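## Task

Put samples S1, S2 and S7 into the bucket adapters on loading stand ST, adding water blanks as needed. Every tube in an adapter must be matched by a tube of the same mass in the same hole number of the opposite adapter. Within each adapter, holes 1 and 2 together must weigh as much as holes 3 and 4 together; hole 5 sits on the pivot axis and does not count toward that. Before DONE is pressed, every tube, unused blanks included, must be fully seated and upright in a well or hole of a rack or adapter. That rack or adapter must itself sit flat and upright, entirely on the table, or for an adapter, in the stand. Racks and adapters are not fixed down, and anything held in place only by the robot does not count. Release the gripper and move away; contact with DONE or its housing still counts as away. Then press DONE, which ends the task. Pressing DONE while the loading is wrong is worse than not pressing it.

## Robot and tools

Robot: one xArm7 seven-joint arm with a two-finger parallel gripper. There is only one arm, so each motion argument controls that single gripper. The fingers point along the gripper's +z axis and close along its y axis. The reported end_effector_position is the point between the finger pads when closed, roughly 2 cm behind the tips. Closing pushes the tips about 10 mm further along +z.

Scene frame: origin on the table top under the arm base, +z up, +y to the left when looking along +x. State lines report the gripper position in metres, orientation as quaternion wxyz, and linear and angular velocities in m/s and rad/s. The printed position can be off, more so at long reach.

Objects: all tubes are identical 50 mL tubes, so tubes with the same fill have the same mass. The empty tube also has mass. Run samples have an orange cap dot carrying their ID; their volume has to be judged from the liquid level. Water blanks have a white cap dot printed with their volume in mL. X8 has a grey dot, belongs to another run, and must stay in its well. Adapters are identified by the number on their sides, with holes 1 to 5 marked on top. In the rotor, adapter 1 faces 3 and adapter 2 faces 4. DONE is a green key on a small sloped desk and must be pushed until it latches.

execute_actions(actions): actions is a list of actions run one after another. Each action is a table of 0 to 15 rows. Each row is applied for one control step of 1/30 s. If an action has fewer than 15 rows, its last row is held for the remaining steps. A row is 7 numbers, each in [-1, 1], in the order dx, dy, dz, rx, ry, rz, opening. The first six are an offset, not a pose. They are expressed in the gripper's own axes and measured from the gripper's measured pose at the start of that action. Every row in the table uses that same start, not the previous row. For the first action of a call, the start is the last pose reported in this scene. Scale: 1.0 equals 0.6 m for dx, dy, dz, and 180 degrees for rx, ry, rz, which together form a single rotation vector. opening is absolute: +1 is fully open (0.084 m), -1 is closed. An empty list just returns state and images.

move(target, speed, blocking): target is one 7-number row laid out as above. It is an offset in gripper axes from the pose in this scene's most recent result that shows one, with an absolute opening sent at the start. The gripper follows a straight path lasting 0.5 to 10 s; if it would take longer, it stops short after 10 s. speed is the top path speed in m/s, from 0.002 to 0.5, default 0.25; turning is capped at twice that in rad/s. The path ignores obstacles. The hand can lag, wander, or overshoot the speed, especially with the arm nearly straight. Faster motion and targets set deeper past a contact mean harder hits and pushes. The result adds a move: line giving how it ended and which limits acted, plus the distance to target. Endings include done, off_target, moving, held and fault. limits=paced means the sent pose was clipped. limits=held means a check blocked steps, after which the arm may surge faster than speed. With blocking=false the result comes after 0.5 s while the arm keeps going; other motion calls are refused until a result shows the move ended, so use wait or stop.

wait(seconds): 0 to 10 s, holding the last command; returns early if a running move ends. stop(): brakes a running move to rest; the fingers keep moving. zoom_image(camera, region): camera is cam_head_left, cam_head_right or cam_wrist; region is [x0, y0, x1, y1] pixels, at most 504 by 504. read_manual(section): licence texts only. finished_scene(scene): ends the current scene, given by its number, and cannot be undone.

Control behaviour: each step, the commanded pose is clipped to within 70 mm and 16 degrees of the measured pose, then reached by damped inverse kinematics, with position favoured over orientation. Large offsets therefore take several actions; after an action the arm goes at most to the last clipped pose. Hand target in a result shows the pose being driven to. Pushing against something solid builds force while the hand is short of target; zero offsets do not release it, moving away does. A pose unreachable line means the clearance check altered or blocked the command.

Gripping: grip_measured uses the same scale as opening. To hold something, keep commanding an opening clearly below grip_measured; the lower, the firmer. Fast closing can squeeze excessively.

Limits and faults: joint load limits in N m are waist 45, shoulder 45, upper arm roll 27, elbow 27, forearm roll 27, wrist pitch 18, wrist roll 18, and a held object's weight counts. Reaching one triggers a TORQUE FAULT: the arm backs off, pauses 10 s and drops the rest of the call. Holding loads heats motors; MOTOR HOT appears from 65 °C and an OVER-TEMPERATURE FAULT brakes the arm at 80 °C. Results may list step readings, with HELD marking steps that were held back.

Cameras: cam_head_left, cam_head_right and cam_wrist, each 504x504, with calibration given in the results.

Avoid dropping tubes, knocking anything off the table (that ends the scene), slams and very hard pushes. Loose objects can occasionally be nudged by outside disturbances, so check placements before finishing.

Each tool is called after "Call:" by a JSON object that holds its "api" and its "payload".

## Session

Call:
{"api": "execute_actions", "payload": {"actions": []}}

Call:
{"api": "zoom_image", "payload": {"camera": "cam_head_left", "region": [100, 130, 400, 380]}}

Scene clock: 0.00 s.
end_effector_position=(+0.1965, +0.0008, +0.3815) grip_measured=+1.00 end_effector_quat_wxyz=(+0.513, +0.818, -0.250, +0.069) end_effector_velocity=(-0.000, +0.000, -0.000) end_effector_angular_velocity=(-0.001, -0.000, +0.000)
Joint positions: [-0.071 -0.626  0.862  0.599 -0.389  1.736  1.083  0.084]
Joint velocities: [ 0.001 -0.     0.    -0.001  0.     0.     0.001 -0.   ]
Joint torques (N m, as the arm reports them, + toward a larger angle): no reading
Motor temperatures (°C, as the motors report them): [41 34 37 38 40 38 38]
Hand target: +0.196, +0.001, +0.382; +0.513, +0.818, -0.250, +0.069
camera_calibration (this result's frames):
cam_wrist: T_world_to_cam=[[-0.458642, -0.349142, 0.817158, -0.189968], [-0.879656, 0.308682, -0.361831, 0.381281], [-0.125911, -0.884768, -0.448699, 0.328684], [0, 0, 0, 1]] pos_world=[0.289654, 0.106789, 0.440673]

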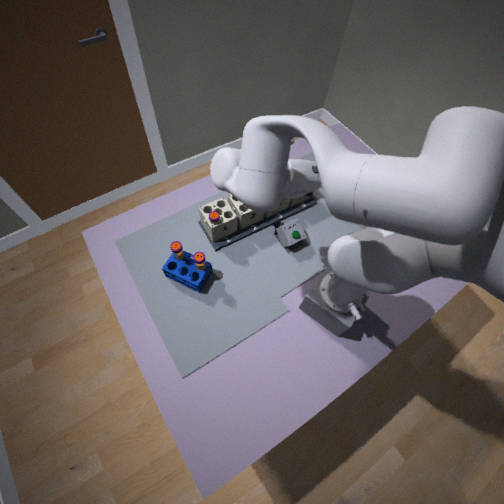

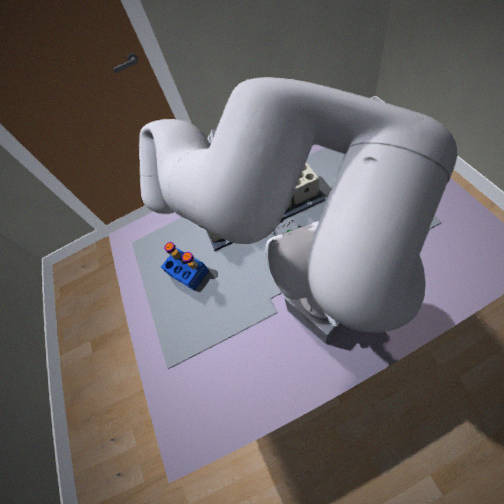

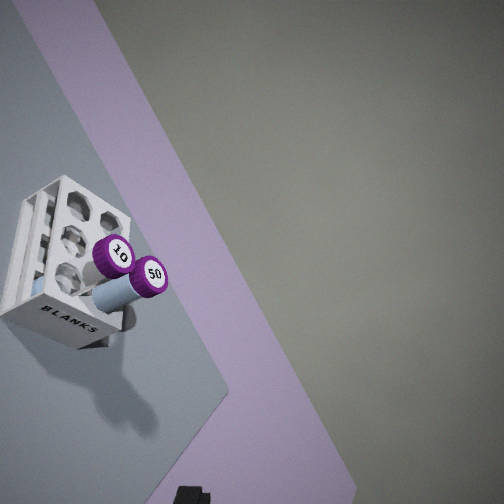

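Region (100, 130, 400, 380) of cam_head_left's 504x504 image, scaled by 1.680, with more detail than that image has.

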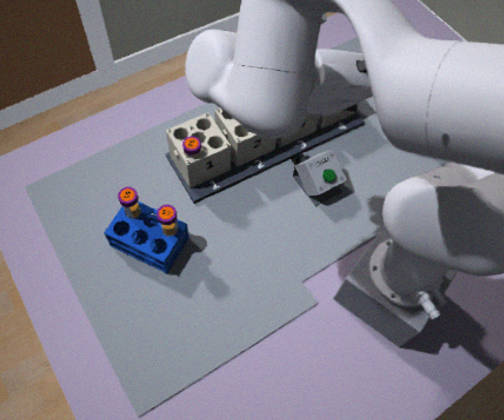

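Call:
{"api": "move", "payload": {"target": [0.189,-0.215,-0.105,0.348,-0.047,-0.170,1]}}

Scene clock: 6.87 s.
end_effector_position=(+0.3657, +0.0632, +0.3494) grip_measured=+1.00 end_effector_quat_wxyz=(-0.000, +1.000, +0.002, +0.000) end_effector_velocity=(+0.000, -0.001, -0.000) end_effector_angular_velocity=(+0.002, +0.001, +0.001)
Joint positions: [ 0.062 -0.349  0.186  0.805  0.07   1.15   0.106  0.084]
Joint velocities: [-0.001  0.001 -0.002  0.     0.002  0.    -0.004  0.   ]
Joint torques (N m, as the arm reports them, + toward a larger angle): [-0.22 -7.98 -1.82 16.5  -0.44 -1.06 -0.23]
Motor temperatures (°C, as the motors report them): [41 34 37 39 40 38 38]
Hand target: +0.366, +0.063, +0.349; -0.000, +1.000, +0.002, -0.000
Off the commanded pose: 0.001 m, 0 deg.
move: done
camera_calibration (this result's frames):
cam_wrist: T_world_to_cam=[[0.0279825, -0.999584, 0.00693075, 0.0819576], [-0.999293, -0.0281472, -0.0249364, 0.446575], [0.0251212, -0.00622807, -0.999665, 0.472608], [0, 0, 0, 1]] pos_world=[0.432094, 0.0974369, 0.483017]

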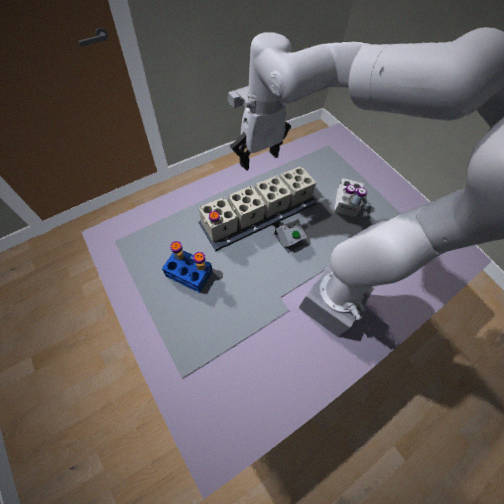

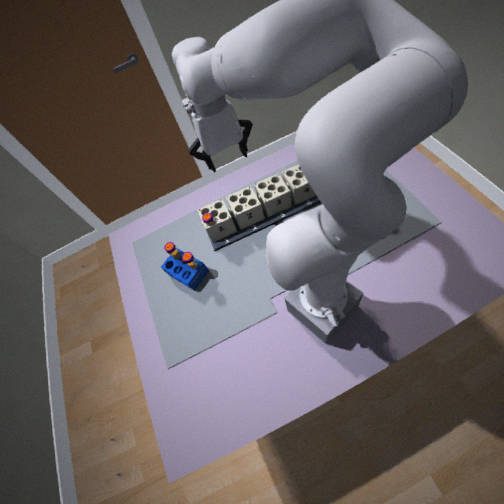

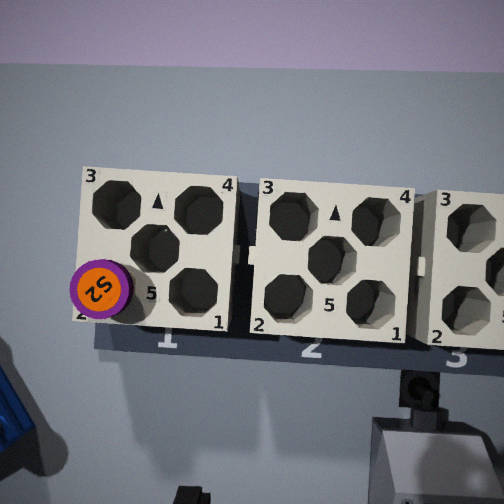

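Call:
{"api": "move", "payload": {"target": [0.089,-0.193,0.27,0,0,0,0.5]}}

Scene clock: 11.87 s.
end_effector_position=(+0.4197, +0.1785, +0.1881) grip_measured=+0.49 end_effector_quat_wxyz=(+0.000, +1.000, +0.002, +0.001) end_effector_velocity=(-0.004, +0.002, -0.004) end_effector_angular_velocity=(-0.003, +0.011, +0.006)
Joint positions: [ 0.166  0.189  0.336  0.862 -0.1    0.685  0.473  0.065]
Joint velocities: [ 0.005  0.007  0.001 -0.004 -0.001  0.001  0.     0.   ]
Joint torques (N m, as the arm reports them, + toward a larger angle): [ -0.63 -15.04   1.05  14.14  -0.34  -1.05  -0.25]
Motor temperatures (°C, as the motors report them): [41 34 37 39 40 38 38]
Hand target: +0.419, +0.179, +0.188; +0.000, +1.000, +0.002, +0.000
Off the commanded pose: 0.002 m, 0 deg.
move: done
camera_calibration (this result's frames):
cam_wrist: T_world_to_cam=[[0.0268212, -0.999608, 0.00805055, 0.197055], [-0.999295, -0.0270228, -0.0260663, 0.499811], [0.0262736, -0.00734575, -0.999628, 0.310433], [0, 0, 0, 1]] pos_world=[0.486017, 0.212765, 0.321759]

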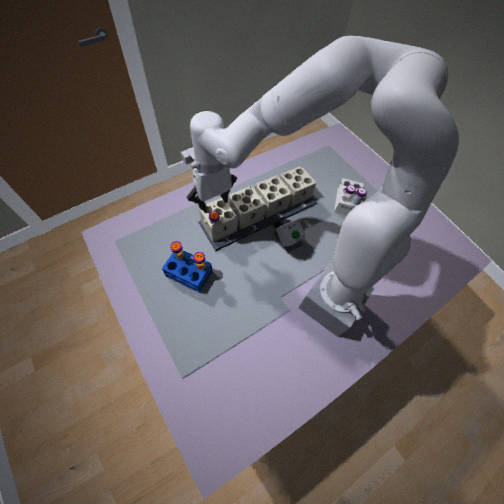

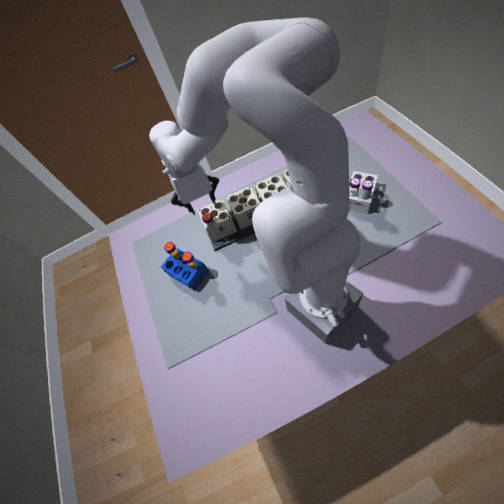

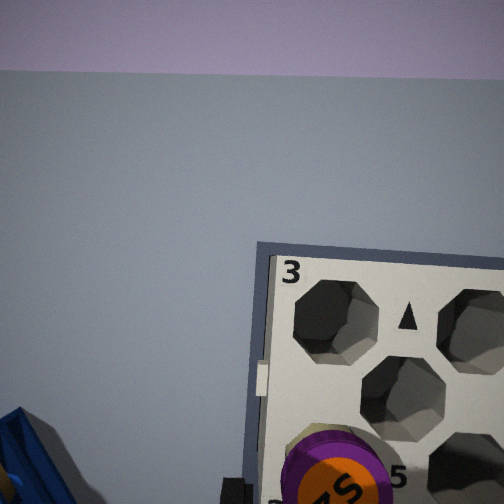

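Call:
{"api": "move", "payload": {"target": [-0.004,-0.008,0.1,0,0,0,0.5], "speed": 0.08}}

Call:
{"api": "move", "payload": {"target": [0,0,0,0,0,0,-0.5]}}

Call:
{"api": "move", "payload": {"target": [0,0,-0.15,0,0,0,-0.5], "speed": 0.08}}

Call:
{"api": "move", "payload": {"target": [0.039,0.044,0,0,0,0,-0.5], "speed": 0.06}}

Scene clock: 17.30 s.
end_effector_position=(+0.4180, +0.1832, +0.1286) grip_measured=+0.49 end_effector_quat_wxyz=(+0.000, +1.000, +0.001, +0.001) end_effector_velocity=(+0.003, +0.000, +0.002) end_effector_angular_velocity=(+0.002, -0.008, -0.002)
Joint positions: [ 0.201  0.338  0.299  0.846 -0.199  0.528  0.555  0.065]
Joint velocities: [-0.    -0.002 -0.001  0.003 -0.002 -0.004  0.002  0.   ]
Joint torques (N m, as the arm reports them, + toward a larger angle): [ -0.2  -16.38   2.02  12.65  -0.29  -1.    -0.21]
Motor temperatures (°C, as the motors report them): [41 34 37 40 40 38 38]
Hand target: +0.418, +0.183, +0.128; +0.001, +1.000, +0.001, +0.001
Off the commanded pose: 0.001 m, 0 deg.
move: done
camera_calibration (this result's frames):
cam_wrist: T_world_to_cam=[[0.0265419, -0.999615, 0.00809406, 0.202474], [-0.999272, -0.026753, -0.027202, 0.496792], [0.0274081, -0.00736617, -0.999597, 0.250484], [0, 0, 0, 1]] pos_world=[0.484191, 0.217532, 0.262258]

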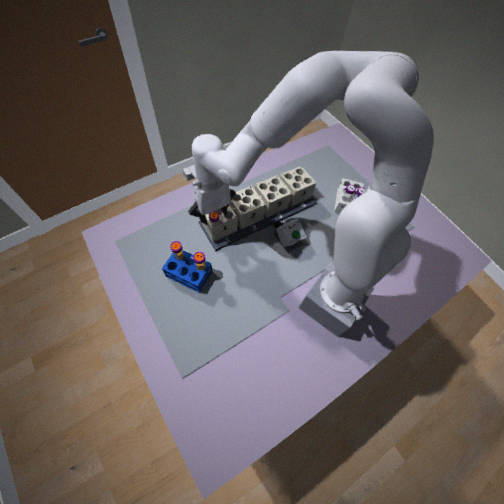

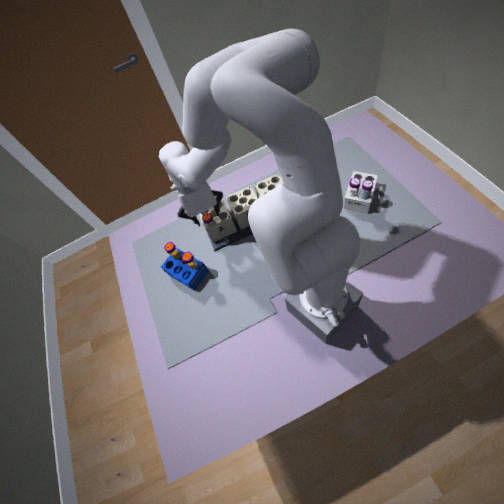

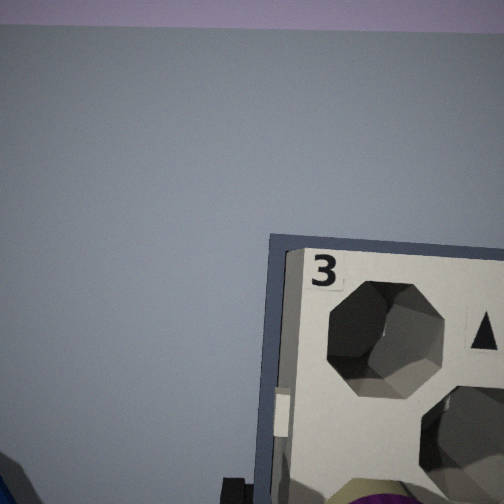

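Scene clock: 17.80 s.
end_effector_position=(+0.4182, +0.1833, +0.1287) grip_measured=-0.26 end_effector_quat_wxyz=(+0.000, +1.000, +0.001, +0.001) end_effector_velocity=(-0.000, +0.000, -0.000) end_effector_angular_velocity=(+0.000, +0.001, -0.001)
Joint positions: [ 0.201  0.338  0.299  0.846 -0.199  0.528  0.555  0.033]
Joint velocities: [ 0.001  0.001 -0.    -0.     0.    -0.     0.001 -0.   ]
Joint torques (N m, as the arm reports them, + toward a larger angle): [ -0.36 -16.13   2.06  12.28  -0.41  -0.92  -0.24]
Motor temperatures (°C, as the motors report them): [41 34 37 40 40 38 38]
Hand target: +0.418, +0.183, +0.129; +0.000, +1.000, +0.001, +0.001
Off the commanded pose: 0.000 m, 0 deg.
move: done
camera_calibration (this result's frames):
cam_wrist: T_world_to_cam=[[0.026519, -0.999617, 0.00796813, 0.202545], [-0.99926, -0.0267301, -0.0276711, 0.497022], [0.0278734, -0.00722842, -0.999585, 0.250427], [0, 0, 0, 1]] pos_world=[0.484303, 0.217563, 0.262463]

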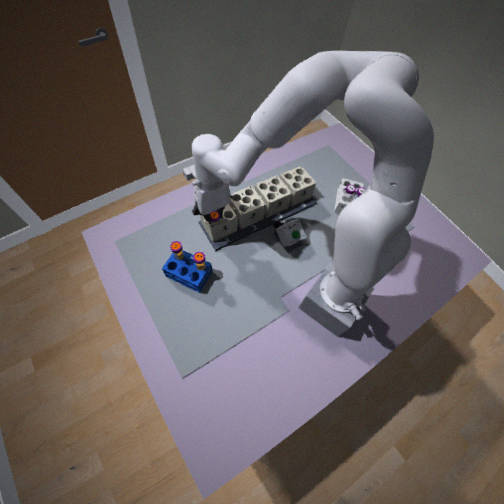

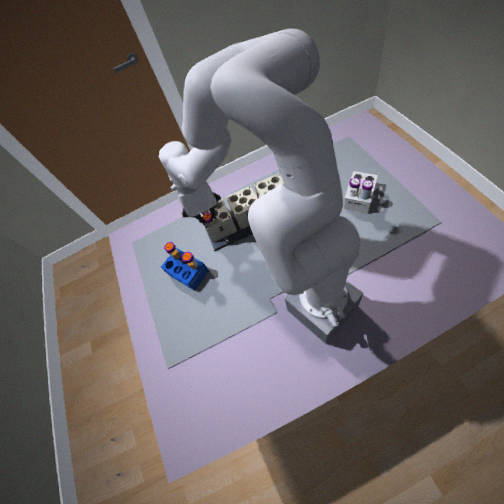

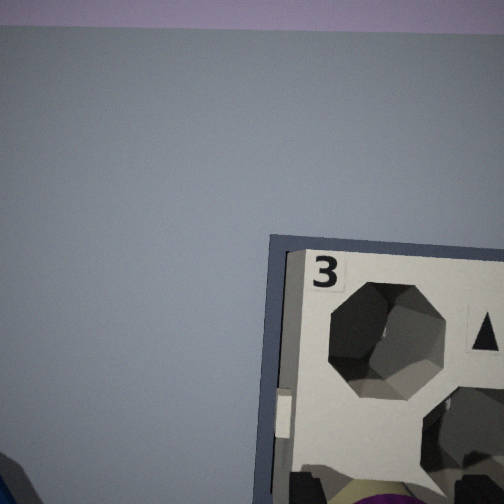

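Scene clock: 19.23 s.
end_effector_position=(+0.4172, +0.1833, +0.2182) grip_measured=-0.26 end_effector_quat_wxyz=(+0.000, +1.000, +0.002, +0.001) end_effector_velocity=(-0.002, -0.001, -0.002) end_effector_angular_velocity=(-0.003, +0.007, +0.002)
Joint positions: [ 0.165  0.123  0.352  0.883 -0.062  0.767  0.458  0.033]
Joint velocities: [ 0.     0.002 -0.    -0.003 -0.     0.003 -0.001  0.   ]
Joint torques (N m, as the arm reports them, + toward a larger angle): [ -0.19 -14.99   0.66  15.28  -0.31  -1.11  -0.33]
Motor temperatures (°C, as the motors report them): [41 34 37 40 40 38 38]
Hand target: +0.418, +0.183, +0.219; +0.000, +1.000, +0.002, +0.001
Off the commanded pose: 0.001 m, 0 deg.
move: done
camera_calibration (this result's frames):
cam_wrist: T_world_to_cam=[[0.0268289, -0.999609, 0.00783908, 0.201736], [-0.999287, -0.027027, -0.0263576, 0.498291], [0.0265592, -0.00712634, -0.999622, 0.340438], [0, 0, 0, 1]] pos_world=[0.483482, 0.21755, 0.351862]

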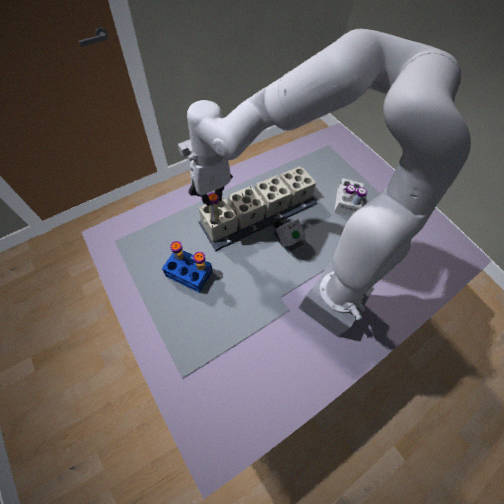

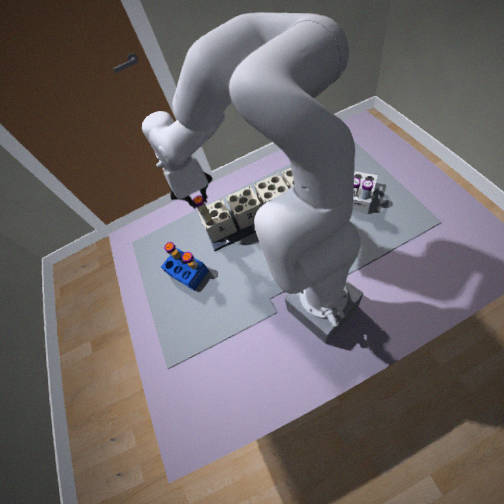

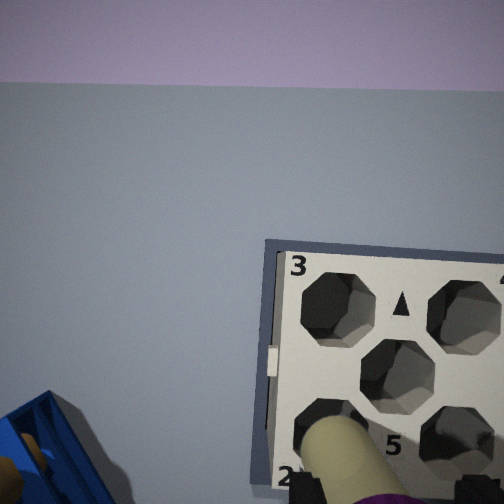

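Scene clock: 20.13 s.
end_effector_position=(+0.4405, +0.1573, +0.2183) grip_measured=-0.26 end_effector_quat_wxyz=(+0.000, +1.000, +0.002, +0.001) end_effector_velocity=(-0.001, +0.002, -0.000) end_effector_angular_velocity=(+0.000, +0.001, +0.004)
Joint positions: [ 0.127  0.158  0.32   0.929 -0.072  0.779  0.392  0.033]
Joint velocities: [ 0.001 -0.     0.003 -0.001  0.     0.    -0.    -0.   ]
Joint torques (N m, as the arm reports them, + toward a larger angle): [ -0.59 -15.41   0.71  15.02  -0.35  -1.01  -0.44]
Motor temperatures (°C, as the motors report them): [41 34 37 40 40 38 38]
Hand target: +0.441, +0.157, +0.218; +0.000, +1.000, +0.002, +0.001
Off the commanded pose: 0.000 m, 0 deg.
move: done
camera_calibration (this result's frames):
cam_wrist: T_world_to_cam=[[0.0275421, -0.999593, 0.0074963, 0.174935], [-0.99927, -0.0277303, -0.026278, 0.52092], [0.0264752, -0.00676708, -0.999627, 0.339743], [0, 0, 0, 1]] pos_world=[0.506726, 0.191608, 0.351994]

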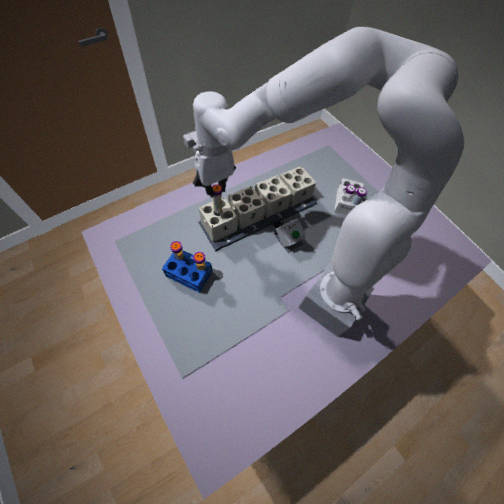

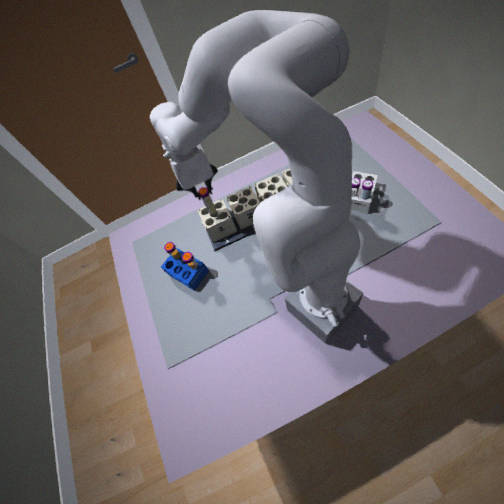

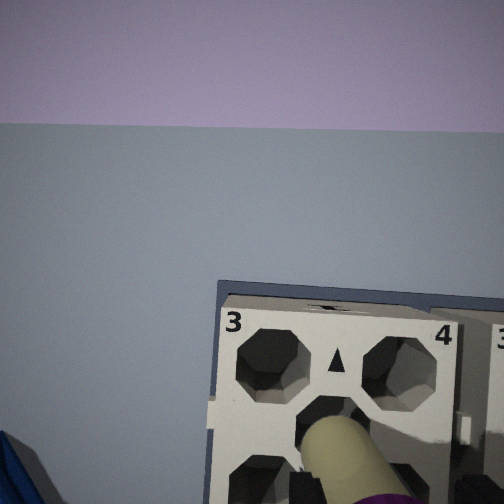

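Call:
{"api": "move", "payload": {"target": [0.003,0.001,0.005,0,0,0,-0.5], "speed": 0.02}}

Call:
{"api": "move", "payload": {"target": [0,0,0.142,0,0,0,-0.5], "speed": 0.035}}

Call:
{"api": "move", "payload": {"target": [0,0,0,0,0,0,0.5]}}

Call:
{"api": "move", "payload": {"target": [0,0,-0.09,0,0,0,0.5], "speed": 0.15}}

Call:
{"api": "move", "payload": {"target": [-0.105,-0.3,0,0,0,0,0.5]}}

Scene clock: 25.60 s.
end_effector_position=(+0.4423, +0.1567, +0.2154) grip_measured=-0.26 end_effector_quat_wxyz=(+0.000, +1.000, +0.002, +0.001) end_effector_velocity=(+0.002, +0.000, +0.001) end_effector_angular_velocity=(+0.001, -0.004, -0.001)
Joint positions: [ 0.127  0.168  0.318  0.932 -0.076  0.772  0.393  0.033]
Joint velocities: [-0.001 -0.     0.     0.002 -0.    -0.002  0.001 -0.   ]
Joint torques (N m, as the arm reports them, + toward a larger angle): [ -0.18 -15.56   1.01  15.04  -0.4   -1.1   -0.2 ]
Motor temperatures (°C, as the motors report them): [41 34 37 40 40 38 38]
Hand target: +0.442, +0.157, +0.215; +0.000, +1.000, +0.002, +0.001
Off the commanded pose: 0.000 m, 0 deg.
move: done
camera_calibration (this result's frames):
cam_wrist: T_world_to_cam=[[0.0275198, -0.999593, 0.007501, 0.174313], [-0.999271, -0.0277079, -0.0262497, 0.522618], [0.0264469, -0.00677315, -0.999627, 0.336717], [0, 0, 0, 1]] pos_world=[0.508535, 0.191004, 0.349003]

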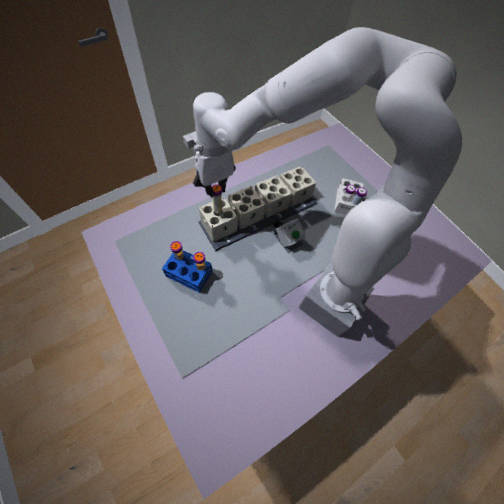

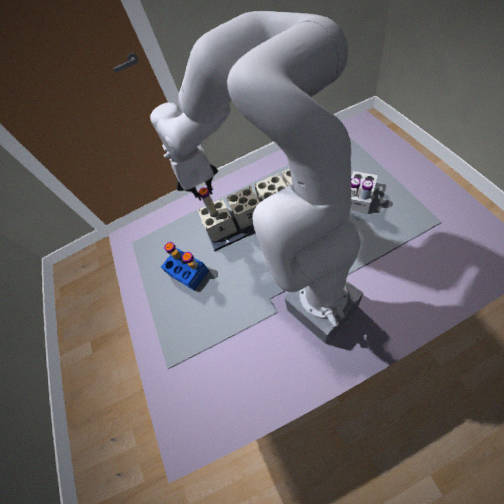

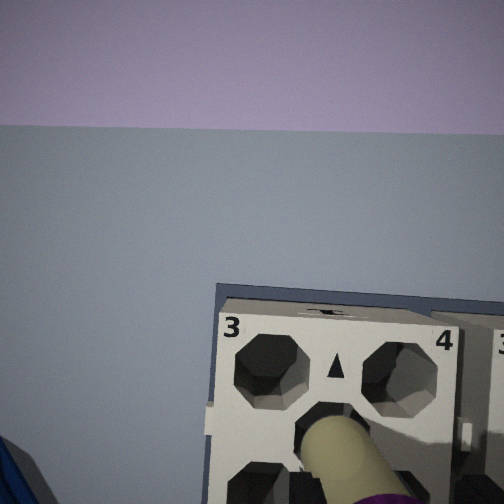

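Scene clock: 28.33 s.
end_effector_position=(+0.4428, +0.1565, +0.1303) grip_measured=-0.26 end_effector_quat_wxyz=(+0.000, +1.000, +0.002, +0.001) end_effector_velocity=(-0.000, -0.000, -0.000) end_effector_angular_velocity=(-0.000, +0.000, -0.001)
Joint positions: [ 0.16   0.364  0.272  0.897 -0.186  0.552  0.471  0.033]
Joint velocities: [ 0.001 -0.    -0.001 -0.     0.     0.001  0.001 -0.   ]
Joint torques (N m, as the arm reports them, + toward a larger angle): [ -0.39 -17.58   1.86  13.11  -0.25  -1.14  -0.32]
Motor temperatures (°C, as the motors report them): [41 34 37 40 40 38 38]
Hand target: +0.443, +0.157, +0.130; +0.000, +1.000, +0.002, +0.001
Off the commanded pose: 0.000 m, 0 deg.
move: done
camera_calibration (this result's frames):
cam_wrist: T_world_to_cam=[[0.0271268, -0.999601, 0.007902, 0.174885], [-0.999274, -0.0273277, -0.0265336, 0.520913], [0.0267389, -0.00717649, -0.999617, 0.251578], [0, 0, 0, 1]] pos_world=[0.509064, 0.190856, 0.263922]

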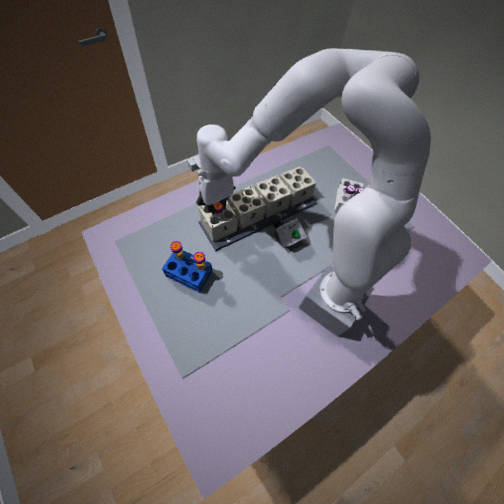

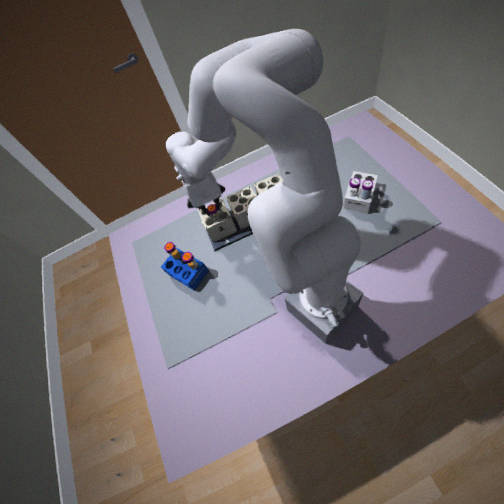

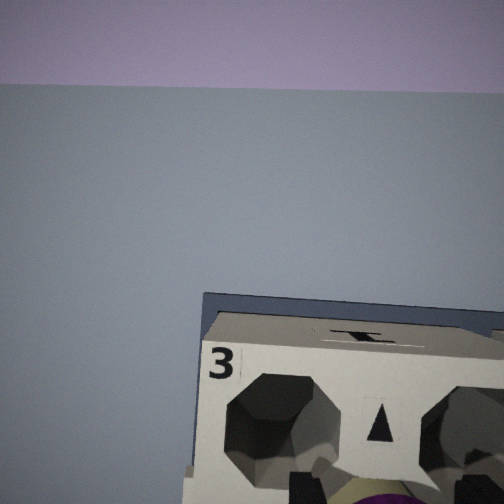

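Scene clock: 28.83 s.
end_effector_position=(+0.4429, +0.1565, +0.1303) grip_measured=+0.49 end_effector_quat_wxyz=(+0.000, +1.000, +0.002, +0.001) end_effector_velocity=(+0.000, -0.000, +0.000) end_effector_angular_velocity=(+0.000, -0.001, +0.000)
Joint positions: [ 0.16   0.364  0.272  0.897 -0.186  0.552  0.471  0.065]
Joint velocities: [-0.     0.    -0.     0.001 -0.    -0.001 -0.001  0.   ]
Joint torques (N m, as the arm reports them, + toward a larger angle): [ -0.55 -17.54   2.1   12.86  -0.38  -1.06  -0.33]
Motor temperatures (°C, as the motors report them): [41 34 37 40 40 38 38]
Hand target: +0.443, +0.157, +0.130; +0.000, +1.000, +0.002, +0.001
Off the commanded pose: 0.000 m, 0 deg.
move: done
camera_calibration (this result's frames):
cam_wrist: T_world_to_cam=[[0.0271014, -0.999602, 0.00789632, 0.174889], [-0.999273, -0.0273027, -0.0266005, 0.520944], [0.0268055, -0.00716967, -0.999615, 0.251571], [0, 0, 0, 1]] pos_world=[0.509082, 0.190846, 0.263951]

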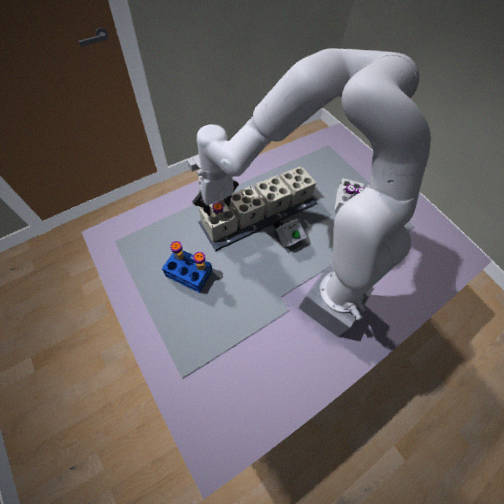

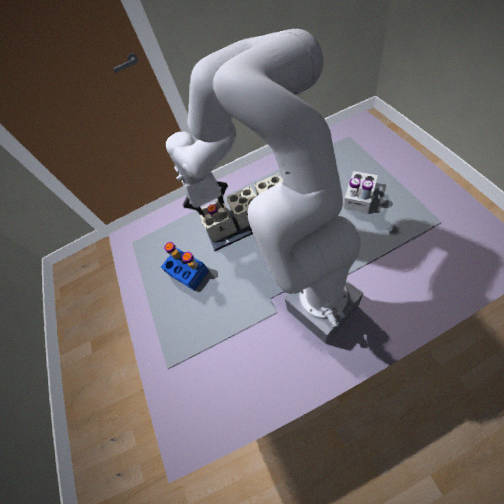

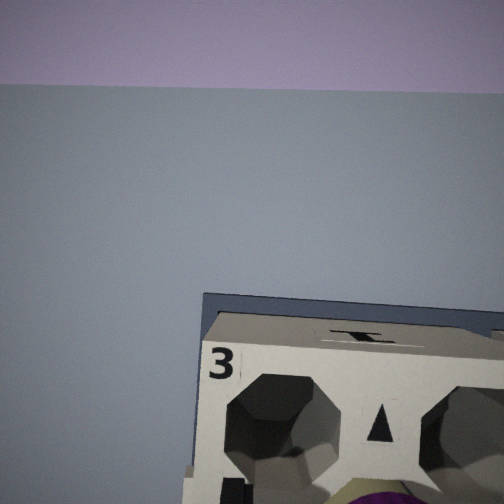

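Scene clock: 29.70 s.
end_effector_position=(+0.4422, +0.1565, +0.1838) grip_measured=+0.49 end_effector_quat_wxyz=(+0.000, +1.000, +0.002, +0.000) end_effector_velocity=(+0.004, +0.002, +0.004) end_effector_angular_velocity=(+0.003, -0.011, +0.000)
Joint positions: [ 0.136  0.234  0.306  0.91  -0.112  0.689  0.418  0.065]
Joint velocities: [ 0.001 -0.004  0.001  0.008  0.001 -0.     0.    -0.   ]
Joint torques (N m, as the arm reports them, + toward a larger angle): [ -0.32 -16.24   1.3   14.21  -0.37  -0.98  -0.3 ]
Motor temperatures (°C, as the motors report them): [41 34 37 40 40 38 38]
Hand target: +0.443, +0.157, +0.184; +0.000, +1.000, +0.002, +0.001
Off the commanded pose: 0.001 m, 0 deg.
move: done
camera_calibration (this result's frames):
cam_wrist: T_world_to_cam=[[0.0273164, -0.999596, 0.00785886, 0.174384], [-0.999298, -0.0275081, -0.0254181, 0.521535], [0.025624, -0.00715902, -0.999646, 0.305621], [0, 0, 0, 1]] pos_world=[0.508575, 0.190848, 0.317399]

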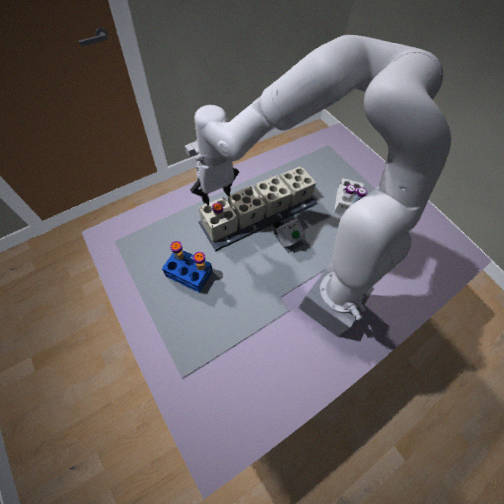

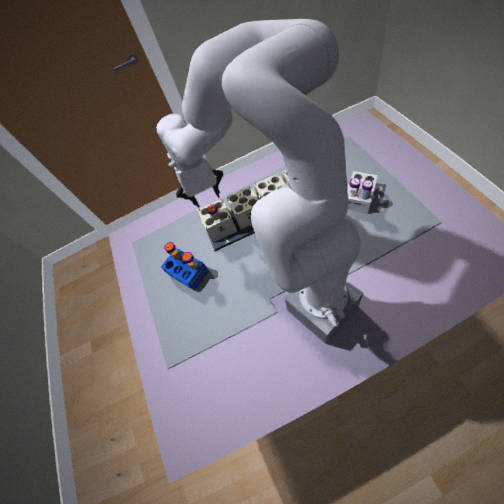

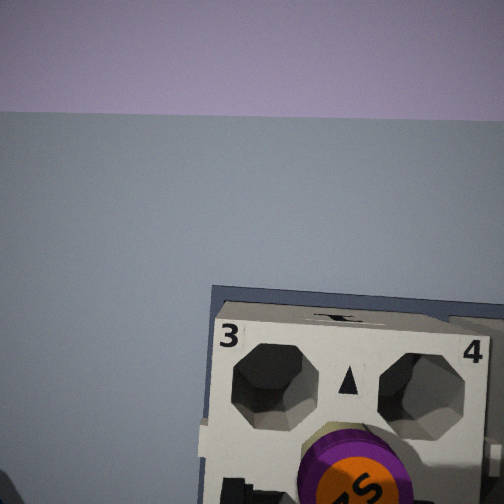

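Scene clock: 30.97 s.
end_effector_position=(+0.3793, +0.3354, +0.1834) grip_measured=+0.49 end_effector_quat_wxyz=(+0.001, +1.000, +0.001, +0.001) end_effector_velocity=(-0.006, +0.008, +0.001) end_effector_angular_velocity=(+0.004, -0.000, +0.019)
Joint positions: [ 0.429  0.356  0.411  1.063 -0.21   0.747  0.872  0.065]
Joint velocities: [ 0.009  0.001  0.01   0.002 -0.001 -0.     0.     0.   ]
Joint torques (N m, as the arm reports them, + toward a larger angle): [ -0.3  -17.7    3.1   14.43  -0.43  -1.    -0.3 ]
Motor temperatures (°C, as the motors report them): [41 34 37 40 40 38 38]
Hand target: +0.379, +0.336, +0.183; +0.001, +1.000, +0.002, +0.001
Off the commanded pose: 0.001 m, 0 deg.
move: done
camera_calibration (this result's frames):
cam_wrist: T_world_to_cam=[[0.0260592, -0.999613, 0.00968433, 0.355039], [-0.999323, -0.0263009, -0.0257403, 0.4632], [0.0259851, -0.009007, -0.999622, 0.308589], [0, 0, 0, 1]] pos_world=[0.445616, 0.369864, 0.316956]

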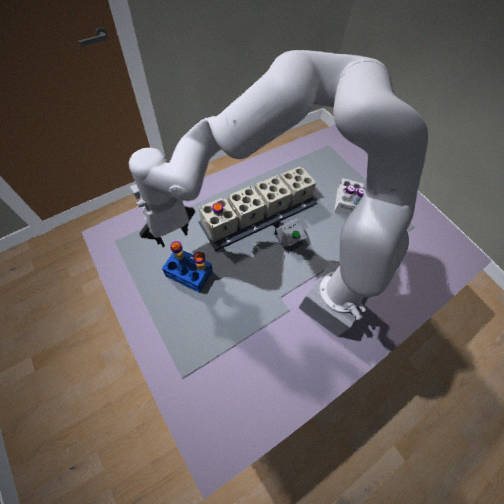

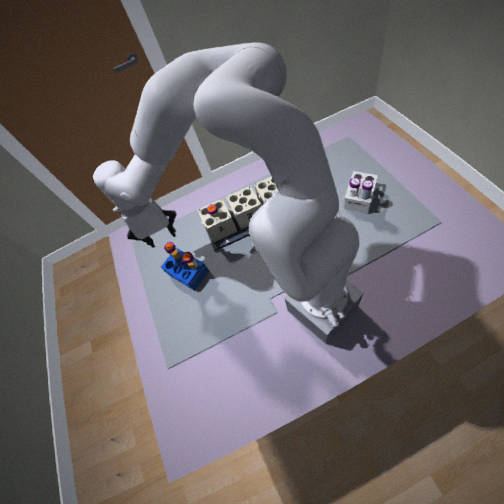

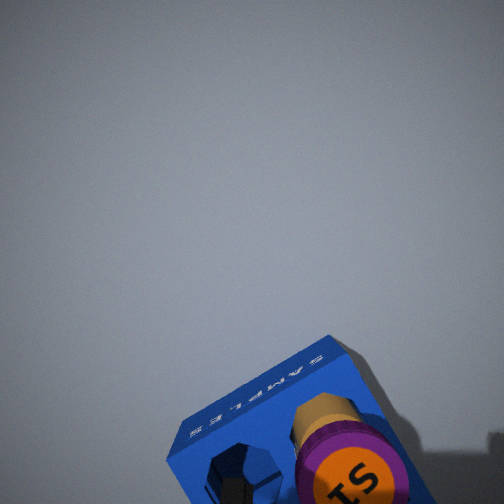

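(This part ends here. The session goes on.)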